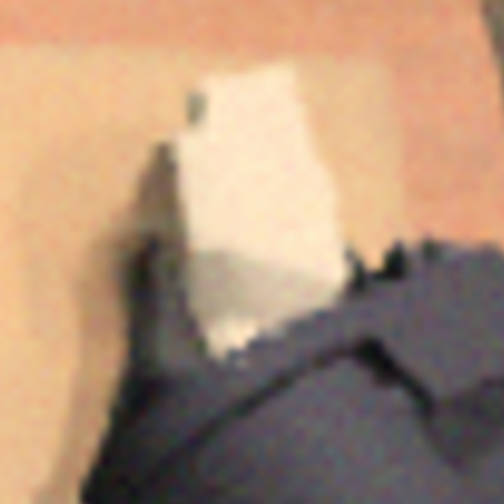

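Emit:
execute_actions([
  {"rows": [[0.2500,0.1086,0.1986,0.211,-0.108,0.894,-0.380,1.0,0.3830,-0.4905,0.0578,0.6561,0,0.7547,0,0.12],[0.2500,0.1086,0.1986,0.211,-0.108,0.894,-0.380,1.0,0.3829,-0.4905,0.0586,0.6561,0,0.7547,0,0.12],[0.2500,0.1086,0.1986,0.211,-0.108,0.894,-0.380,1.0,0.3828,-0.4905,0.0597,0.6561,0,0.7547,0,0.12],[0.2500,0.1086,0.1986,0.211,-0.108,0.894,-0.380,1.0,0.3828,-0.4905,0.0610,0.6561,0,0.7547,0,0.12],[0.2500,0.1086,0.1986,0.211,-0.108,0.894,-0.380,1.0,0.3827,-0.4905,0.0625,0.6561,0,0.7547,0,0.12],[0.2500,0.1086,0.1986,0.211,-0.108,0.894,-0.380,1.0,0.3827,-0.4905,0.0642,0.6561,0,0.7547,0,0.12],[0.2500,0.1086,0.1986,0.211,-0.108,0.894,-0.380,1.0,0.3826,-0.4905,0.0661,0.6561,0,0.7547,0,0.12],[0.2500,0.1086,0.1986,0.211,-0.108,0.894,-0.380,1.0,0.3826,-0.4905,0.0682,0.6561,0,0.7547,0,0.12],[0.2500,0.1086,0.1986,0.211,-0.108,0.894,-0.380,1.0,0.3825,-0.4905,0.0705,0.6561,0,0.7547,0,0.12],[0.2500,0.1086,0.1986,0.211,-0.108,0.894,-0.380,1.0,0.3824,-0.4905,0.0730,0.6561,0,0.7547,0,0.12],[0.2500,0.1086,0.1986,0.211,-0.108,0.894,-0.380,1.0,0.3824,-0.4905,0.0758,0.6561,0,0.7547,0,0.12],[0.2500,0.1086,0.1986,0.211,-0.108,0.894,-0.380,1.0,0.3823,-0.4905,0.0788,0.6561,0,0.7547,0,0.12],[0.2500,0.1086,0.1986,0.211,-0.108,0.894,-0.380,1.0,0.3823,-0.4905,0.0820,0.6561,0,0.7547,0,0.12],[0.2500,0.1086,0.1986,0.211,-0.108,0.894,-0.380,1.0,0.3822,-0.4905,0.0855,0.6561,0,0.7547,0,0.12],[0.2500,0.1086,0.1986,0.211,-0.108,0.894,-0.380,1.0,0.3822,-0.4905,0.0890,0.6561,0,0.7547,0,0.12]], "steps": 15},
])

Emit:
execute_actions([
  {"rows": [[0.2500,0.1086,0.1986,0.211,-0.108,0.894,-0.380,1.0,0.3821,-0.4905,0.0927,0.6558,0,0.7550,0,0.12],[0.2500,0.1086,0.1986,0.211,-0.108,0.894,-0.380,1.0,0.3821,-0.4905,0.0965,0.6548,0,0.7558,0,0.12],[0.2500,0.1086,0.1986,0.211,-0.108,0.894,-0.380,1.0,0.3820,-0.4905,0.1004,0.6533,0,0.7571,0,0.12],[0.2500,0.1086,0.1986,0.211,-0.108,0.894,-0.380,1.0,0.3819,-0.4905,0.1044,0.6512,0,0.7589,0,0.12],[0.2500,0.1086,0.1986,0.211,-0.108,0.894,-0.380,1.0,0.3819,-0.4905,0.1084,0.6486,0,0.7612,0,0.12],[0.2500,0.1086,0.1986,0.211,-0.108,0.894,-0.380,1.0,0.3818,-0.4905,0.1125,0.6454,0,0.7639,0,0.12],[0.2500,0.1086,0.1986,0.211,-0.108,0.894,-0.380,1.0,0.3818,-0.4905,0.1166,0.6416,0,0.7670,0,0.12],[0.2500,0.1086,0.1986,0.211,-0.108,0.894,-0.380,1.0,0.3817,-0.4905,0.1206,0.6373,0,0.7706,0,0.12],[0.2500,0.1086,0.1986,0.211,-0.108,0.894,-0.380,1.0,0.3817,-0.4905,0.1247,0.6325,0,0.7745,0,0.12],[0.2500,0.1086,0.1986,0.211,-0.108,0.894,-0.380,1.0,0.3816,-0.4905,0.1288,0.6272,0,0.7788,0,0.12],[0.2500,0.1086,0.1986,0.211,-0.108,0.894,-0.380,1.0,0.3816,-0.4905,0.1328,0.6214,0,0.7835,0,0.12],[0.2500,0.1086,0.1986,0.211,-0.108,0.894,-0.380,1.0,0.3815,-0.4905,0.1368,0.6151,0,0.7884,0,0.12],[0.2500,0.1086,0.1986,0.211,-0.108,0.894,-0.380,1.0,0.3814,-0.4905,0.1407,0.6084,0,0.7937,0,0.12],[0.2500,0.1086,0.1986,0.211,-0.108,0.894,-0.380,1.0,0.3814,-0.4902,0.1445,0.6011,0,0.7992,0,0.12],[0.2500,0.1086,0.1986,0.211,-0.108,0.894,-0.380,1.0,0.3813,-0.4894,0.1482,0.5934,0,0.8049,0,0.12]], "steps": 15},
])

Emit:
execute_actions([
  {"rows": [[0.2500,0.1086,0.1986,0.211,-0.108,0.894,-0.380,1.0,0.3813,-0.4881,0.1517,0.5853,0,0.8108,0,0.12],[0.2500,0.1086,0.1986,0.211,-0.108,0.894,-0.380,1.0,0.3812,-0.4863,0.1552,0.5767,0,0.8169,0,0.12],[0.2500,0.1086,0.1986,0.211,-0.108,0.894,-0.380,1.0,0.3812,-0.4841,0.1585,0.5677,0,0.8232,0,0.12],[0.2500,0.1086,0.1986,0.211,-0.108,0.894,-0.380,1.0,0.3811,-0.4813,0.1616,0.5583,0,0.8296,0,0.12],[0.2500,0.1086,0.1986,0.211,-0.108,0.894,-0.380,1.0,0.3811,-0.4782,0.1645,0.5485,0,0.8361,0,0.12],[0.2500,0.1086,0.1986,0.211,-0.108,0.894,-0.380,1.0,0.3810,-0.4746,0.1672,0.5383,0,0.8427,0,0.12],[0.2500,0.1086,0.1986,0.211,-0.108,0.894,-0.380,1.0,0.3809,-0.4706,0.1697,0.5278,0,0.8494,0,0.12],[0.2500,0.1086,0.1986,0.211,-0.108,0.894,-0.380,1.0,0.3809,-0.4662,0.1720,0.5169,0,0.8561,0,0.12],[0.2500,0.1086,0.1986,0.211,-0.108,0.894,-0.380,1.0,0.3808,-0.4615,0.1740,0.5056,0,0.8628,0,0.12],[0.2500,0.1086,0.1986,0.211,-0.108,0.894,-0.380,1.0,0.3808,-0.4564,0.1758,0.4940,0,0.8695,0,0.12],[0.2500,0.1086,0.1986,0.211,-0.108,0.894,-0.380,1.0,0.3807,-0.4510,0.1773,0.4821,0,0.8761,0,0.12],[0.2500,0.1086,0.1986,0.211,-0.108,0.894,-0.380,1.0,0.3807,-0.4452,0.1784,0.4699,0,0.8827,0,0.12],[0.2500,0.1086,0.1986,0.211,-0.108,0.894,-0.380,1.0,0.3806,-0.4392,0.1793,0.4574,0,0.8893,0,0.12],[0.2500,0.1086,0.1986,0.211,-0.108,0.894,-0.380,1.0,0.3806,-0.4329,0.1798,0.4447,0,0.8957,0,0.12],[0.2500,0.1086,0.1986,0.211,-0.108,0.894,-0.380,1.0,0.3805,-0.4263,0.1800,0.4317,0,0.9020,0,0.12]], "steps": 15},
])

Emit:
execute_actions([
  {"rows": [[0.2500,0.1086,0.1986,0.211,-0.108,0.894,-0.380,1.0,0.3804,-0.4194,0.1810,0.4185,0,0.9082,0,0.12],[0.2500,0.1086,0.1986,0.211,-0.108,0.894,-0.380,1.0,0.3804,-0.4124,0.1820,0.4052,0,0.9142,0,0.12],[0.2500,0.1086,0.1986,0.211,-0.108,0.894,-0.380,1.0,0.3803,-0.4051,0.1830,0.3916,0,0.9201,0,0.12],[0.2500,0.1086,0.1986,0.211,-0.108,0.894,-0.380,1.0,0.3803,-0.3976,0.1840,0.3779,0,0.9258,0,0.12],[0.2500,0.1086,0.1986,0.211,-0.108,0.894,-0.380,1.0,0.3802,-0.3900,0.1850,0.3641,0,0.9313,0,0.12],[0.2500,0.1086,0.1986,0.211,-0.108,0.894,-0.380,1.0,0.3802,-0.3822,0.1850,0.3502,0,0.9367,0,0.12],[0.2500,0.1086,0.1986,0.211,-0.108,0.894,-0.380,1.0,0.3801,-0.3743,0.1850,0.3362,0,0.9418,0,0.12],[0.2500,0.1086,0.1986,0.211,-0.108,0.894,-0.380,1.0,0.3801,-0.3662,0.1850,0.3222,0,0.9467,0,0.12],[0.2500,0.1086,0.1986,0.211,-0.108,0.894,-0.380,1.0,0.3800,-0.3580,0.1850,0.3081,0,0.9514,0,0.12],[0.2500,0.1086,0.1986,0.211,-0.108,0.894,-0.380,1.0,0.3799,-0.3498,0.1850,0.2940,0,0.9558,0,0.12],[0.2500,0.1086,0.1986,0.211,-0.108,0.894,-0.380,1.0,0.3799,-0.3415,0.1850,0.2799,0,0.9600,0,0.12],[0.2500,0.1086,0.1986,0.211,-0.108,0.894,-0.380,1.0,0.3798,-0.3331,0.1850,0.2659,0,0.9640,0,0.12],[0.2500,0.1086,0.1986,0.211,-0.108,0.894,-0.380,1.0,0.3798,-0.3247,0.1850,0.2520,0,0.9677,0,0.12],[0.2500,0.1086,0.1986,0.211,-0.108,0.894,-0.380,1.0,0.3797,-0.3163,0.1850,0.2382,0,0.9712,0,0.12],[0.2500,0.1086,0.1986,0.211,-0.108,0.894,-0.380,1.0,0.3797,-0.3078,0.1850,0.2245,0,0.9745,0,0.12]], "steps": 15},
])

Emit:
execute_actions([
  {"rows": [[0.2500,0.1086,0.1986,0.211,-0.108,0.894,-0.380,1.0,0.3796,-0.2994,0.1850,0.2110,0,0.9775,0,0.12],[0.2500,0.1086,0.1986,0.211,-0.108,0.894,-0.380,1.0,0.3796,-0.2910,0.1850,0.1976,0,0.9803,0,0.12],[0.2500,0.1086,0.1986,0.211,-0.108,0.894,-0.380,1.0,0.3795,-0.2827,0.1850,0.1845,0,0.9828,0,0.12],[0.2500,0.1086,0.1986,0.211,-0.108,0.894,-0.380,1.0,0.3794,-0.2745,0.1850,0.1716,0,0.9852,0,0.12],[0.2500,0.1086,0.1986,0.211,-0.108,0.894,-0.380,1.0,0.3794,-0.2663,0.1850,0.1589,0,0.9873,0,0.12],[0.2500,0.1086,0.1986,0.211,-0.108,0.894,-0.380,1.0,0.3793,-0.2582,0.1850,0.1466,0,0.9892,0,0.12],[0.2500,0.1086,0.1986,0.211,-0.108,0.894,-0.380,1.0,0.3793,-0.2503,0.1850,0.1346,0,0.9909,0,0.12],[0.2500,0.1086,0.1986,0.211,-0.108,0.894,-0.380,1.0,0.3792,-0.2425,0.1848,0.1229,0,0.9924,0,0.12],[0.2500,0.1086,0.1986,0.211,-0.108,0.894,-0.380,1.0,0.3792,-0.2349,0.1846,0.1116,0,0.9938,0,0.12],[0.2500,0.1086,0.1986,0.211,-0.108,0.894,-0.380,1.0,0.3791,-0.2274,0.1844,0.1007,0,0.9949,0,0.12],[0.2500,0.1086,0.1986,0.211,-0.108,0.894,-0.380,1.0,0.3791,-0.2201,0.1842,0.0902,0,0.9959,0,0.12],[0.2500,0.1086,0.1986,0.211,-0.108,0.894,-0.380,1.0,0.3790,-0.2131,0.1840,0.0801,0,0.9968,0,0.12],[0.2500,0.1086,0.1986,0.211,-0.108,0.894,-0.380,1.0,0.3789,-0.2062,0.1837,0.0706,0,0.9975,0,0.12],[0.2500,0.1086,0.1986,0.211,-0.108,0.894,-0.380,1.0,0.3789,-0.1996,0.1834,0.0615,0,0.9981,0,0.12],[0.2500,0.1086,0.1986,0.211,-0.108,0.894,-0.380,1.0,0.3788,-0.1933,0.1831,0.0530,0,0.9986,0,0.12]], "steps": 15},
])

Emit:
execute_actions([
  {"rows": [[0.2500,0.1086,0.1986,0.211,-0.108,0.894,-0.380,1.0,0.3788,-0.1873,0.1828,0.0450,0,0.9990,0,0.12],[0.2500,0.1086,0.1986,0.211,-0.108,0.894,-0.380,1.0,0.3787,-0.1815,0.1825,0.0376,0,0.9993,0,0.12],[0.2500,0.1086,0.1986,0.211,-0.108,0.894,-0.380,1.0,0.3787,-0.1761,0.1822,0.0307,0,0.9995,0,0.12],[0.2500,0.1086,0.1986,0.211,-0.108,0.894,-0.380,1.0,0.3786,-0.1710,0.1819,0.0245,0,0.9997,0,0.12],[0.2500,0.1086,0.1986,0.211,-0.108,0.894,-0.380,1.0,0.3786,-0.1663,0.1816,0.0190,0,0.9998,0,0.12],[0.2500,0.1086,0.1986,0.211,-0.108,0.894,-0.380,1.0,0.3785,-0.1619,0.1813,0.0141,0,0.9999,0,0.12],[0.2500,0.1086,0.1986,0.211,-0.108,0.894,-0.380,1.0,0.3784,-0.1579,0.1810,0.0099,0,1,0,0.12],[0.2500,0.1086,0.1986,0.211,-0.108,0.894,-0.380,1.0,0.3784,-0.1543,0.1807,0.0064,0,1,0,0.12],[0.2500,0.1086,0.1986,0.211,-0.108,0.894,-0.380,1.0,0.3783,-0.1512,0.1804,0.0036,0,1,0,0.12],[0.2500,0.1086,0.1986,0.211,-0.108,0.894,-0.380,1.0,0.3783,-0.1484,0.1801,0.0016,0,1,0,0.12],[0.2500,0.1086,0.1986,0.211,-0.108,0.894,-0.380,1.0,0.3782,-0.1462,0.1798,0.0004,0,1,0,0.12],[0.2500,0.1086,0.1986,0.211,-0.108,0.894,-0.380,1.0,0.3782,-0.1444,0.1795,0,0,1,0,0.12],[0.2500,0.1086,0.1986,0.211,-0.108,0.894,-0.380,1.0,0.3781,-0.1431,0.1792,0,0,1,0,0.12],[0.2500,0.1086,0.1986,0.211,-0.108,0.894,-0.380,1.0,0.3781,-0.1423,0.1790,0,0,1,0,0.12],[0.2500,0.1086,0.1986,0.211,-0.108,0.894,-0.380,1.0,0.3780,-0.1420,0.1790,0,0,1,0,0.12]], "steps": 15},
])

Emit:
execute_actions([
  {"rows": [[0.2500,0.1086,0.1986,0.211,-0.108,0.894,-0.380,1.0,0.3780,-0.1420,0.1790,0,0,1,0,0.12]], "steps": 10},
])

Emit:
execute_actions([
  {"steps": 8},
], pictures=true)

Scene clock: 84.60 s of 4800.00 s.
left_arm: end_effector_position=(+0.2500, +0.1086, +0.1986) grip_measured=+1.000 end_effector_quat_wxyz=(+0.210, -0.108, +0.894, -0.380) | right_arm: end_effector_position=(+0.3767, -0.4869, +0.0516) grip_measured=+0.155 end_effector_quat_wxyz=(+0.647, +0.016, +0.762, +0.007)
Joint positions: left_arm=[-0.211  1.013  0.831 -0.564  0.412 -0.831  0.094] | right_arm=[-1.186  2.12   0.596  1.218 -1.    -0.228  0.054]
Joint velocities: left_arm=[-0.007  0.007  0.017 -0.095 -0.037 -0.081  0.   ] | right_arm=[-0.007 -0.208 -0.002 -0.403 -0.051  0.037 -0.002]
Motor temperatures (°C, as the motors report them): left_arm=[29 30 34 36 31 32] | right_arm=[30 34 34 35 30 29]
Steps of this call (steps 1 to 90: nothing new was sent; then 2.57 s passed at rest; steps 91 to 100: the first 10 steps of this action). Readings (end_effector_position):
91: left_arm (+0.2500, +0.1086, +0.1986) | right_arm (+0.3770, -0.4872, +0.0502)
92: left_arm (+0.2500, +0.1086, +0.1986) | right_arm (+0.3770, -0.4872, +0.0502)
94: left_arm (+0.2500, +0.1086, +0.1986) | right_arm (+0.3770, -0.4871, +0.0502)
98: left_arm (+0.2500, +0.1086, +0.1986) | right_arm (+0.3769, -0.4870, +0.0509)
100: the state above

Scene clock: 85.10 s of 4800.00 s.
left_arm: end_effector_position=(+0.2500, +0.1086, +0.1986) grip_measured=+1.000 end_effector_quat_wxyz=(+0.210, -0.108, +0.894, -0.380) | right_arm: end_effector_position=(+0.3739, -0.4846, +0.0994) grip_measured=+0.155 end_effector_quat_wxyz=(+0.633, +0.029, +0.774, +0.014)
Joint positions: left_arm=[-0.211  1.013  0.831 -0.564  0.412 -0.831  0.094] | right_arm=[-1.185  1.845  0.602  0.874 -0.985 -0.251  0.054]
Joint velocities: left_arm=[ 0.007 -0.002  0.012 -0.022  0.022  0.022  0.   ] | right_arm=[ 0.012 -0.75   0.168 -1.209  0.066 -0.168 -0.001]
Motor temperatures (°C, as the motors report them): left_arm=[29 30 34 36 31 32] | right_arm=[30 35 34 35 30 29]
Off your previous action's commanded pose (left_arm): 0.000 m, 0 deg at its last step (step 5 of this call).
Off your previous action's commanded pose (right_arm): 0.032 m, 4 deg at its last step (step 5 of this call).
Steps of this call (steps 1 to 5: the last 5 steps of your previous action; steps 6 to 15: the first 10 steps of this action). Readings (end_effector_position):
6: left_arm (+0.2500, +0.1086, +0.1986) | right_arm (+0.3761, -0.4864, +0.0609)
7: left_arm (+0.2500, +0.1086, +0.1986) | right_arm (+0.3761, -0.4864, +0.0645)
9: left_arm (+0.2500, +0.1086, +0.1986) | right_arm (+0.3760, -0.4864, +0.0726)
13: left_arm (+0.2500, +0.1086, +0.1986) | right_arm (+0.3746, -0.4852, +0.0903)
15: the state above

Scene clock: 85.60 s of 4800.00 s.
left_arm: end_effector_position=(+0.2500, +0.1086, +0.1986) grip_measured=+1.000 end_effector_quat_wxyz=(+0.210, -0.108, +0.894, -0.380) | right_arm: end_effector_position=(+0.3798, -0.4651, +0.1587) grip_measured=+0.155 end_effector_quat_wxyz=(+0.550, +0.019, +0.835, -0.000)
Joint positions: left_arm=[-0.211  1.013  0.831 -0.564  0.412 -0.831  0.094] | right_arm=[-1.097  1.501  0.8    0.084 -0.82  -0.456  0.054]
Joint velocities: left_arm=[ 0.002 -0.017 -0.002  0.007  0.022 -0.051  0.   ] | right_arm=[ 0.447 -0.53   0.442 -1.634  0.652 -0.374 -0.   ]
Motor temperatures (°C, as the motors report them): left_arm=[29 30 34 36 31 32] | right_arm=[30 35 34 35 30 29]
Off your previous action's commanded pose (left_arm): 0.000 m, 0 deg at its last step (step 5 of this call).
Off your previous action's commanded pose (right_arm): 0.025 m, 5 deg at its last step (step 5 of this call).
Steps of this call (steps 1 to 5: the last 5 steps of your previous action; steps 6 to 15: the first 10 steps of this action). Readings (end_effector_position):
6: left_arm (+0.2500, +0.1086, +0.1986) | right_arm (+0.3758, -0.4865, +0.1292)
7: left_arm (+0.2500, +0.1086, +0.1986) | right_arm (+0.3763, -0.4864, +0.1338)
9: left_arm (+0.2500, +0.1086, +0.1986) | right_arm (+0.3771, -0.4848, +0.1422)
13: left_arm (+0.2500, +0.1086, +0.1986) | right_arm (+0.3787, -0.4738, +0.1543)
15: the state above

Scene clock: 86.10 s of 4800.00 s.
left_arm: end_effector_position=(+0.2500, +0.1086, +0.1986) grip_measured=+1.000 end_effector_quat_wxyz=(+0.210, -0.108, +0.894, -0.380) | right_arm: end_effector_position=(+0.3866, -0.3594, +0.1667) grip_measured=+0.155 end_effector_quat_wxyz=(+0.348, -0.021, +0.937, +0.018)
Joint positions: left_arm=[-0.211  1.013  0.831 -0.564  0.412 -0.831  0.094] | right_arm=[-0.709  1.378  1.065 -0.649 -0.395 -0.475  0.054]
Joint velocities: left_arm=[-0.007  0.007  0.012 -0.066  0.007  0.022  0.   ] | right_arm=[ 0.999 -0.002  0.54  -1.121  1.033  0.432 -0.001]
Motor temperatures (°C, as the motors report them): left_arm=[29 30 34 36 31 32] | right_arm=[30 35 34 35 30 29]
Off your previous action's commanded pose (left_arm): 0.000 m, 0 deg at its last step (step 5 of this call).
Off your previous action's commanded pose (right_arm): 0.018 m, 8 deg at its last step (step 5 of this call).
Steps of this call (steps 1 to 5: the last 5 steps of your previous action; steps 6 to 15: the first 10 steps of this action). Readings (end_effector_position):
6: left_arm (+0.2500, +0.1086, +0.1986) | right_arm (+0.3834, -0.4304, +0.1664)
7: left_arm (+0.2500, +0.1086, +0.1986) | right_arm (+0.3839, -0.4235, +0.1666)
9: left_arm (+0.2500, +0.1086, +0.1986) | right_arm (+0.3849, -0.4091, +0.1666)
13: left_arm (+0.2500, +0.1086, +0.1986) | right_arm (+0.3861, -0.3767, +0.1665)
15: the state above

Scene clock: 86.60 s of 4800.00 s.
left_arm: end_effector_position=(+0.2500, +0.1086, +0.1986) grip_measured=+1.000 end_effector_quat_wxyz=(+0.210, -0.108, +0.894, -0.380) | right_arm: end_effector_position=(+0.3856, -0.2341, +0.1754) grip_measured=+0.155 end_effector_quat_wxyz=(+0.153, -0.046, +0.987, +0.013)
Joint positions: left_arm=[-0.211  1.013  0.831 -0.564  0.412 -0.831  0.094] | right_arm=[-0.192  1.544  1.422 -1.145 -0.051 -0.124  0.054]
Joint velocities: left_arm=[ 0.007 -0.007 -0.002  0.066 -0.037  0.051  0.   ] | right_arm=[ 0.808  0.667  0.75  -0.857  0.374  0.755  0.001]
Motor temperatures (°C, as the motors report them): left_arm=[29 30 34 36 31 32] | right_arm=[30 34 34 35 30 29]
Off your previous action's commanded pose (left_arm): 0.000 m, 0 deg at its last step (step 5 of this call).
Off your previous action's commanded pose (right_arm): 0.014 m, 8 deg at its last step (step 5 of this call).
Steps of this call (steps 1 to 5: the last 5 steps of your previous action; steps 6 to 15: the first 10 steps of this action). Readings (end_effector_position):
6: left_arm (+0.2500, +0.1086, +0.1986) | right_arm (+0.3836, -0.3050, +0.1756)
7: left_arm (+0.2500, +0.1086, +0.1986) | right_arm (+0.3835, -0.2965, +0.1776)
9: left_arm (+0.2500, +0.1086, +0.1986) | right_arm (+0.3845, -0.2806, +0.1801)
13: left_arm (+0.2500, +0.1086, +0.1986) | right_arm (+0.3858, -0.2494, +0.1779)
15: the state above

Scene clock: 87.10 s of 4800.00 s.
left_arm: end_effector_position=(+0.2500, +0.1086, +0.1986) grip_measured=+1.000 end_effector_quat_wxyz=(+0.210, -0.108, +0.894, -0.380) | right_arm: end_effector_position=(+0.3827, -0.1523, +0.1660) grip_measured=+0.155 end_effector_quat_wxyz=(+0.014, -0.023, +1.000, +0.004)
Joint positions: left_arm=[-0.211  1.013  0.831 -0.564  0.412 -0.831  0.094] | right_arm=[ 0.075  1.83   1.752 -1.463 -0.001  0.182  0.054]
Joint velocities: left_arm=[ 0.017 -0.012 -0.002 -0.037 -0.051 -0.007  0.   ] | right_arm=[ 0.256  0.305  0.344 -0.374 -0.007  0.33  -0.001]
Motor temperatures (°C, as the motors report them): left_arm=[29 30 34 36 31 32] | right_arm=[30 34 34 35 30 29]
Off your previous action's commanded pose (left_arm): 0.000 m, 0 deg at its last step (step 5 of this call).
Off your previous action's commanded pose (right_arm): 0.015 m, 7 deg at its last step (step 5 of this call).
Steps of this call (steps 1 to 5: the last 5 steps of your previous action; steps 6 to 15: the first 10 steps of this action). Readings (end_effector_position):
6: left_arm (+0.2500, +0.1086, +0.1986) | right_arm (+0.3848, -0.1931, +0.1701)
7: left_arm (+0.2500, +0.1086, +0.1986) | right_arm (+0.3847, -0.1872, +0.1697)
9: left_arm (+0.2500, +0.1086, +0.1986) | right_arm (+0.3848, -0.1770, +0.1690)
13: left_arm (+0.2500, +0.1086, +0.1986) | right_arm (+0.3838, -0.1594, +0.1671)
15: the state above

Scene clock: 87.43 s of 4800.00 s.
left_arm: end_effector_position=(+0.2500, +0.1086, +0.1986) grip_measured=+1.000 end_effector_quat_wxyz=(+0.210, -0.108, +0.894, -0.380) | right_arm: end_effector_position=(+0.3755, -0.1424, +0.1656) grip_measured=+0.155 end_effector_quat_wxyz=(-0.011, -0.007, +1.000, -0.002)
Joint positions: left_arm=[-0.211  1.013  0.831 -0.564  0.412 -0.831  0.094] | right_arm=[ 0.108  1.864  1.794 -1.523 -0.002  0.246  0.054]
Joint velocities: left_arm=[ 0.002  0.002  0.012 -0.037  0.007  0.066  0.   ] | right_arm=[-0.007 -0.032  0.061 -0.183  0.066  0.022 -0.001]
Motor temperatures (°C, as the motors report them): left_arm=[29 30 34 36 31 32] | right_arm=[30 34 34 35 30 29]
Off your previous action's commanded pose (left_arm): 0.000 m, 0 deg at its last step (step 5 of this call).
Off your previous action's commanded pose (right_arm): 0.015 m, 2 deg at its last step (step 5 of this call).
Steps of this call (steps 1 to 5: the last 5 steps of your previous action; steps 6 to 10: the first 5 steps of this action). Readings (end_effector_position):
6: left_arm (+0.2500, +0.1086, +0.1986) | right_arm (+0.3776, -0.1420, +0.1638)
7: left_arm (+0.2500, +0.1086, +0.1986) | right_arm (+0.3767, -0.1421, +0.1642)
9: left_arm (+0.2500, +0.1086, +0.1986) | right_arm (+0.3758, -0.1423, +0.1652)
10: the state above

Scene clock: 87.70 s of 4800.00 s.
left_arm: end_effector_position=(+0.2500, +0.1086, +0.1986) grip_measured=+1.000 end_effector_quat_wxyz=(+0.210, -0.108, +0.894, -0.380) | right_arm: end_effector_position=(+0.3736, -0.1429, +0.1664) grip_measured=+0.155 end_effector_quat_wxyz=(-0.014, -0.004, +1.000, -0.003)
Joint positions: left_arm=[-0.211  1.013  0.831 -0.564  0.412 -0.831  0.094] | right_arm=[ 0.108  1.864  1.797 -1.533 -0.002  0.254  0.054]
Joint velocities: left_arm=[ 0.002  0.007  0.002  0.007 -0.051 -0.022  0.   ] | right_arm=[-0.002  0.022  0.002 -0.007 -0.022 -0.007 -0.   ]
Motor temperatures (°C, as the motors report them): left_arm=[29 30 34 36 31 32] | right_arm=[30 34 34 35 30 29]
Hand target (left_arm): +0.250, +0.109, +0.199; +0.211, -0.108, +0.894, -0.380
Hand target (right_arm): +0.378, -0.142, +0.179; +0.001, -0.000, +1.000, +0.000
Off the commanded pose (left_arm): 0.000 m, 0 deg.
Off the commanded pose (right_arm): 0.013 m, 2 deg.
Kept back: nothing.
Steps of this call (steps 1 to 5: the last 5 steps of your previous action; steps 6 to 8: nothing new was sent). Readings (end_effector_position):
1: left_arm (+0.2500, +0.1086, +0.1986) | right_arm (+0.3751, -0.1425, +0.1660)
2: left_arm (+0.2500, +0.1086, +0.1986) | right_arm (+0.3748, -0.1426, +0.1662)
4: left_arm (+0.2500, +0.1086, +0.1986) | right_arm (+0.3744, -0.1427, +0.1664)
8: the state above

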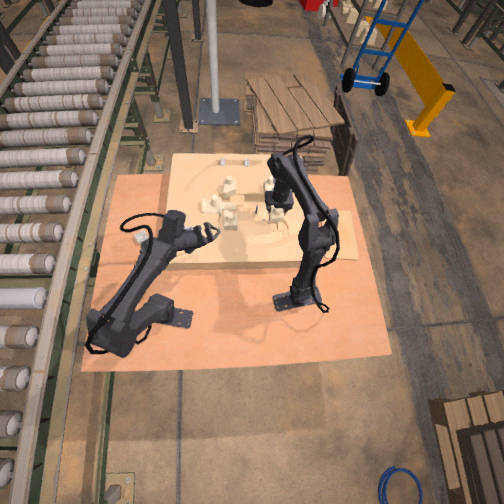

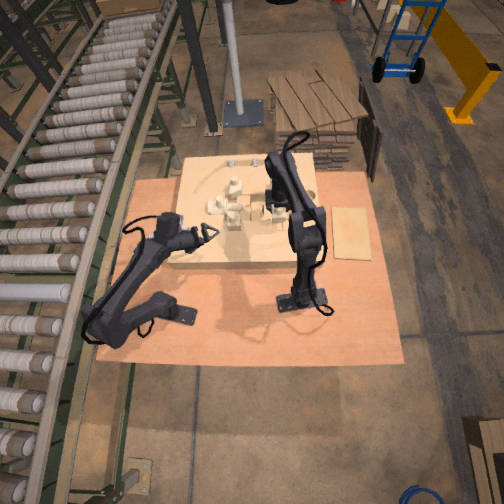

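Emit:
execute_actions(actions=[])

Emit:
zoom_image(camera="cam_head_left", region=[200, 170, 320, 260])

Emit:
zoom_image(camera="cam_head_right", region=[204, 170, 324, 260])

Scene clock: 88.60 s of 4800.00 s.
left_arm: end_effector_position=(+0.2500, +0.1086, +0.1986) grip_measured=+1.000 end_effector_quat_wxyz=(+0.210, -0.108, +0.894, -0.380) | right_arm: end_effector_position=(+0.3733, -0.1430, +0.1665) grip_measured=+0.155 end_effector_quat_wxyz=(-0.015, -0.003, +1.000, -0.003)
Joint positions: left_arm=[-0.211  1.013  0.831 -0.564  0.412 -0.831  0.094] | right_arm=[ 0.108  1.864  1.797 -1.534 -0.002  0.255  0.054]
Joint velocities: left_arm=[ 0.002  0.002  0.012  0.139 -0.125  0.066  0.   ] | right_arm=[-0.007  0.007 -0.002 -0.051  0.037 -0.037 -0.   ]
Motor temperatures (°C, as the motors report them): left_arm=[29 30 34 36 31 32] | right_arm=[30 34 35 35 30 29]
Hand target (left_arm): +0.250, +0.109, +0.199; +0.211, -0.108, +0.894, -0.380
Hand target (right_arm): +0.378, -0.142, +0.179; +0.001, -0.000, +1.000, +0.000
Off the commanded pose (left_arm): 0.000 m, 0 deg.
Off the commanded pose (right_arm): 0.013 m, 2 deg.
Kept back: nothing.
Steps of this call (steps 1 to 27: nothing new was sent). Readings (end_effector_position):
1: left_arm (+0.2500, +0.1086, +0.1986) | right_arm (+0.3735, -0.1430, +0.1664)
2: left_arm (+0.2500, +0.1086, +0.1986) | right_arm (+0.3734, -0.1430, +0.1665)
4: left_arm (+0.2500, +0.1086, +0.1986) | right_arm (+0.3733, -0.1430, +0.1665)
8: left_arm (+0.2500, +0.1086, +0.1986) | right_arm (+0.3733, -0.1430, +0.1665)
27: the state above

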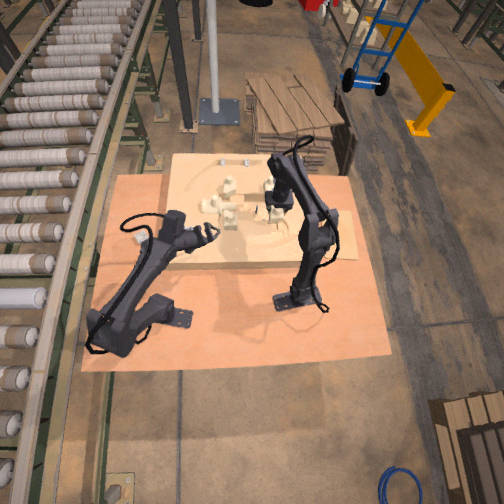

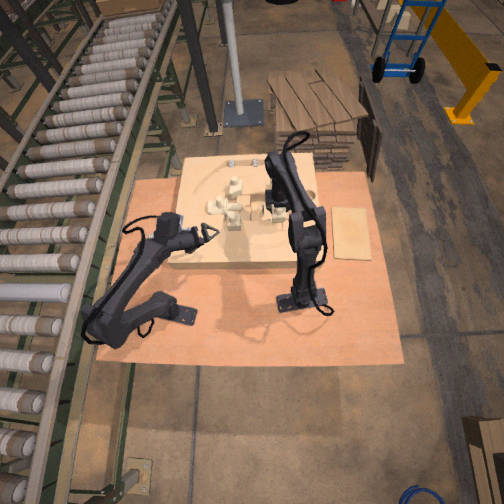

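Region (200, 170, 320, 260) of cam_head_left's 504x504 image, scaled by 4.200, with more detail than that image has; it fills the top 378 rows of this view, and the rest is white.

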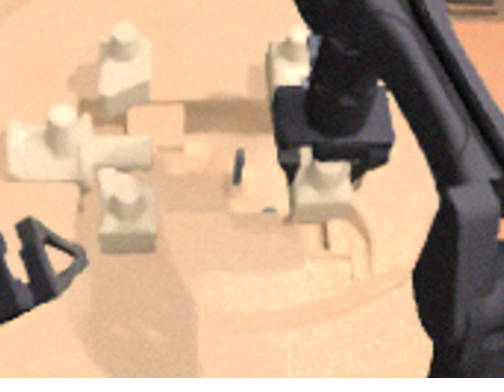

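Region (204, 170, 324, 260) of cam_head_right's 504x504 image, scaled by 4.200, with more detail than that image has; it fills the top 378 rows of this view, and the rest is white.

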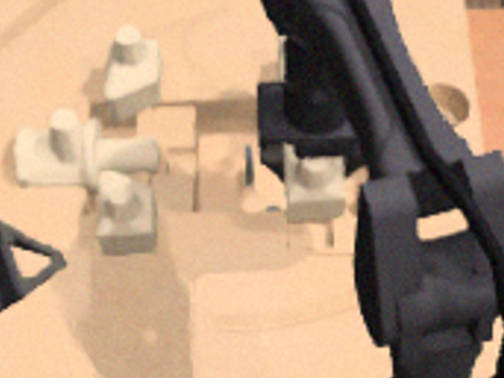

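Emit:
zoom_image(camera="cam_head_left", region=[255, 195, 300, 240])

Emit:
zoom_image(camera="cam_head_right", region=[255, 195, 300, 240])

Region (255, 195, 300, 240) of cam_head_left's 504x504 image, scaled by 11.200, with more detail than that image has.

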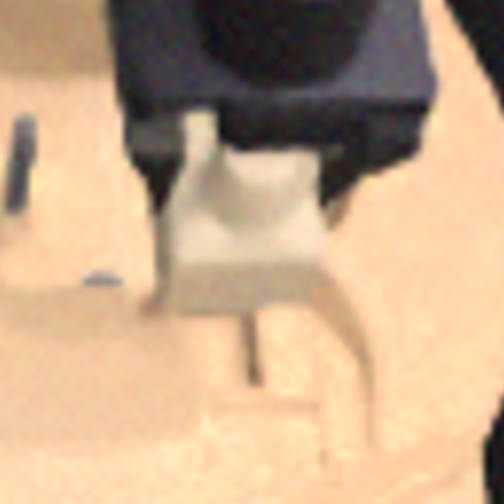

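Region (255, 195, 300, 240) of cam_head_right's 504x504 image, scaled by 11.200, with more detail than that image has.

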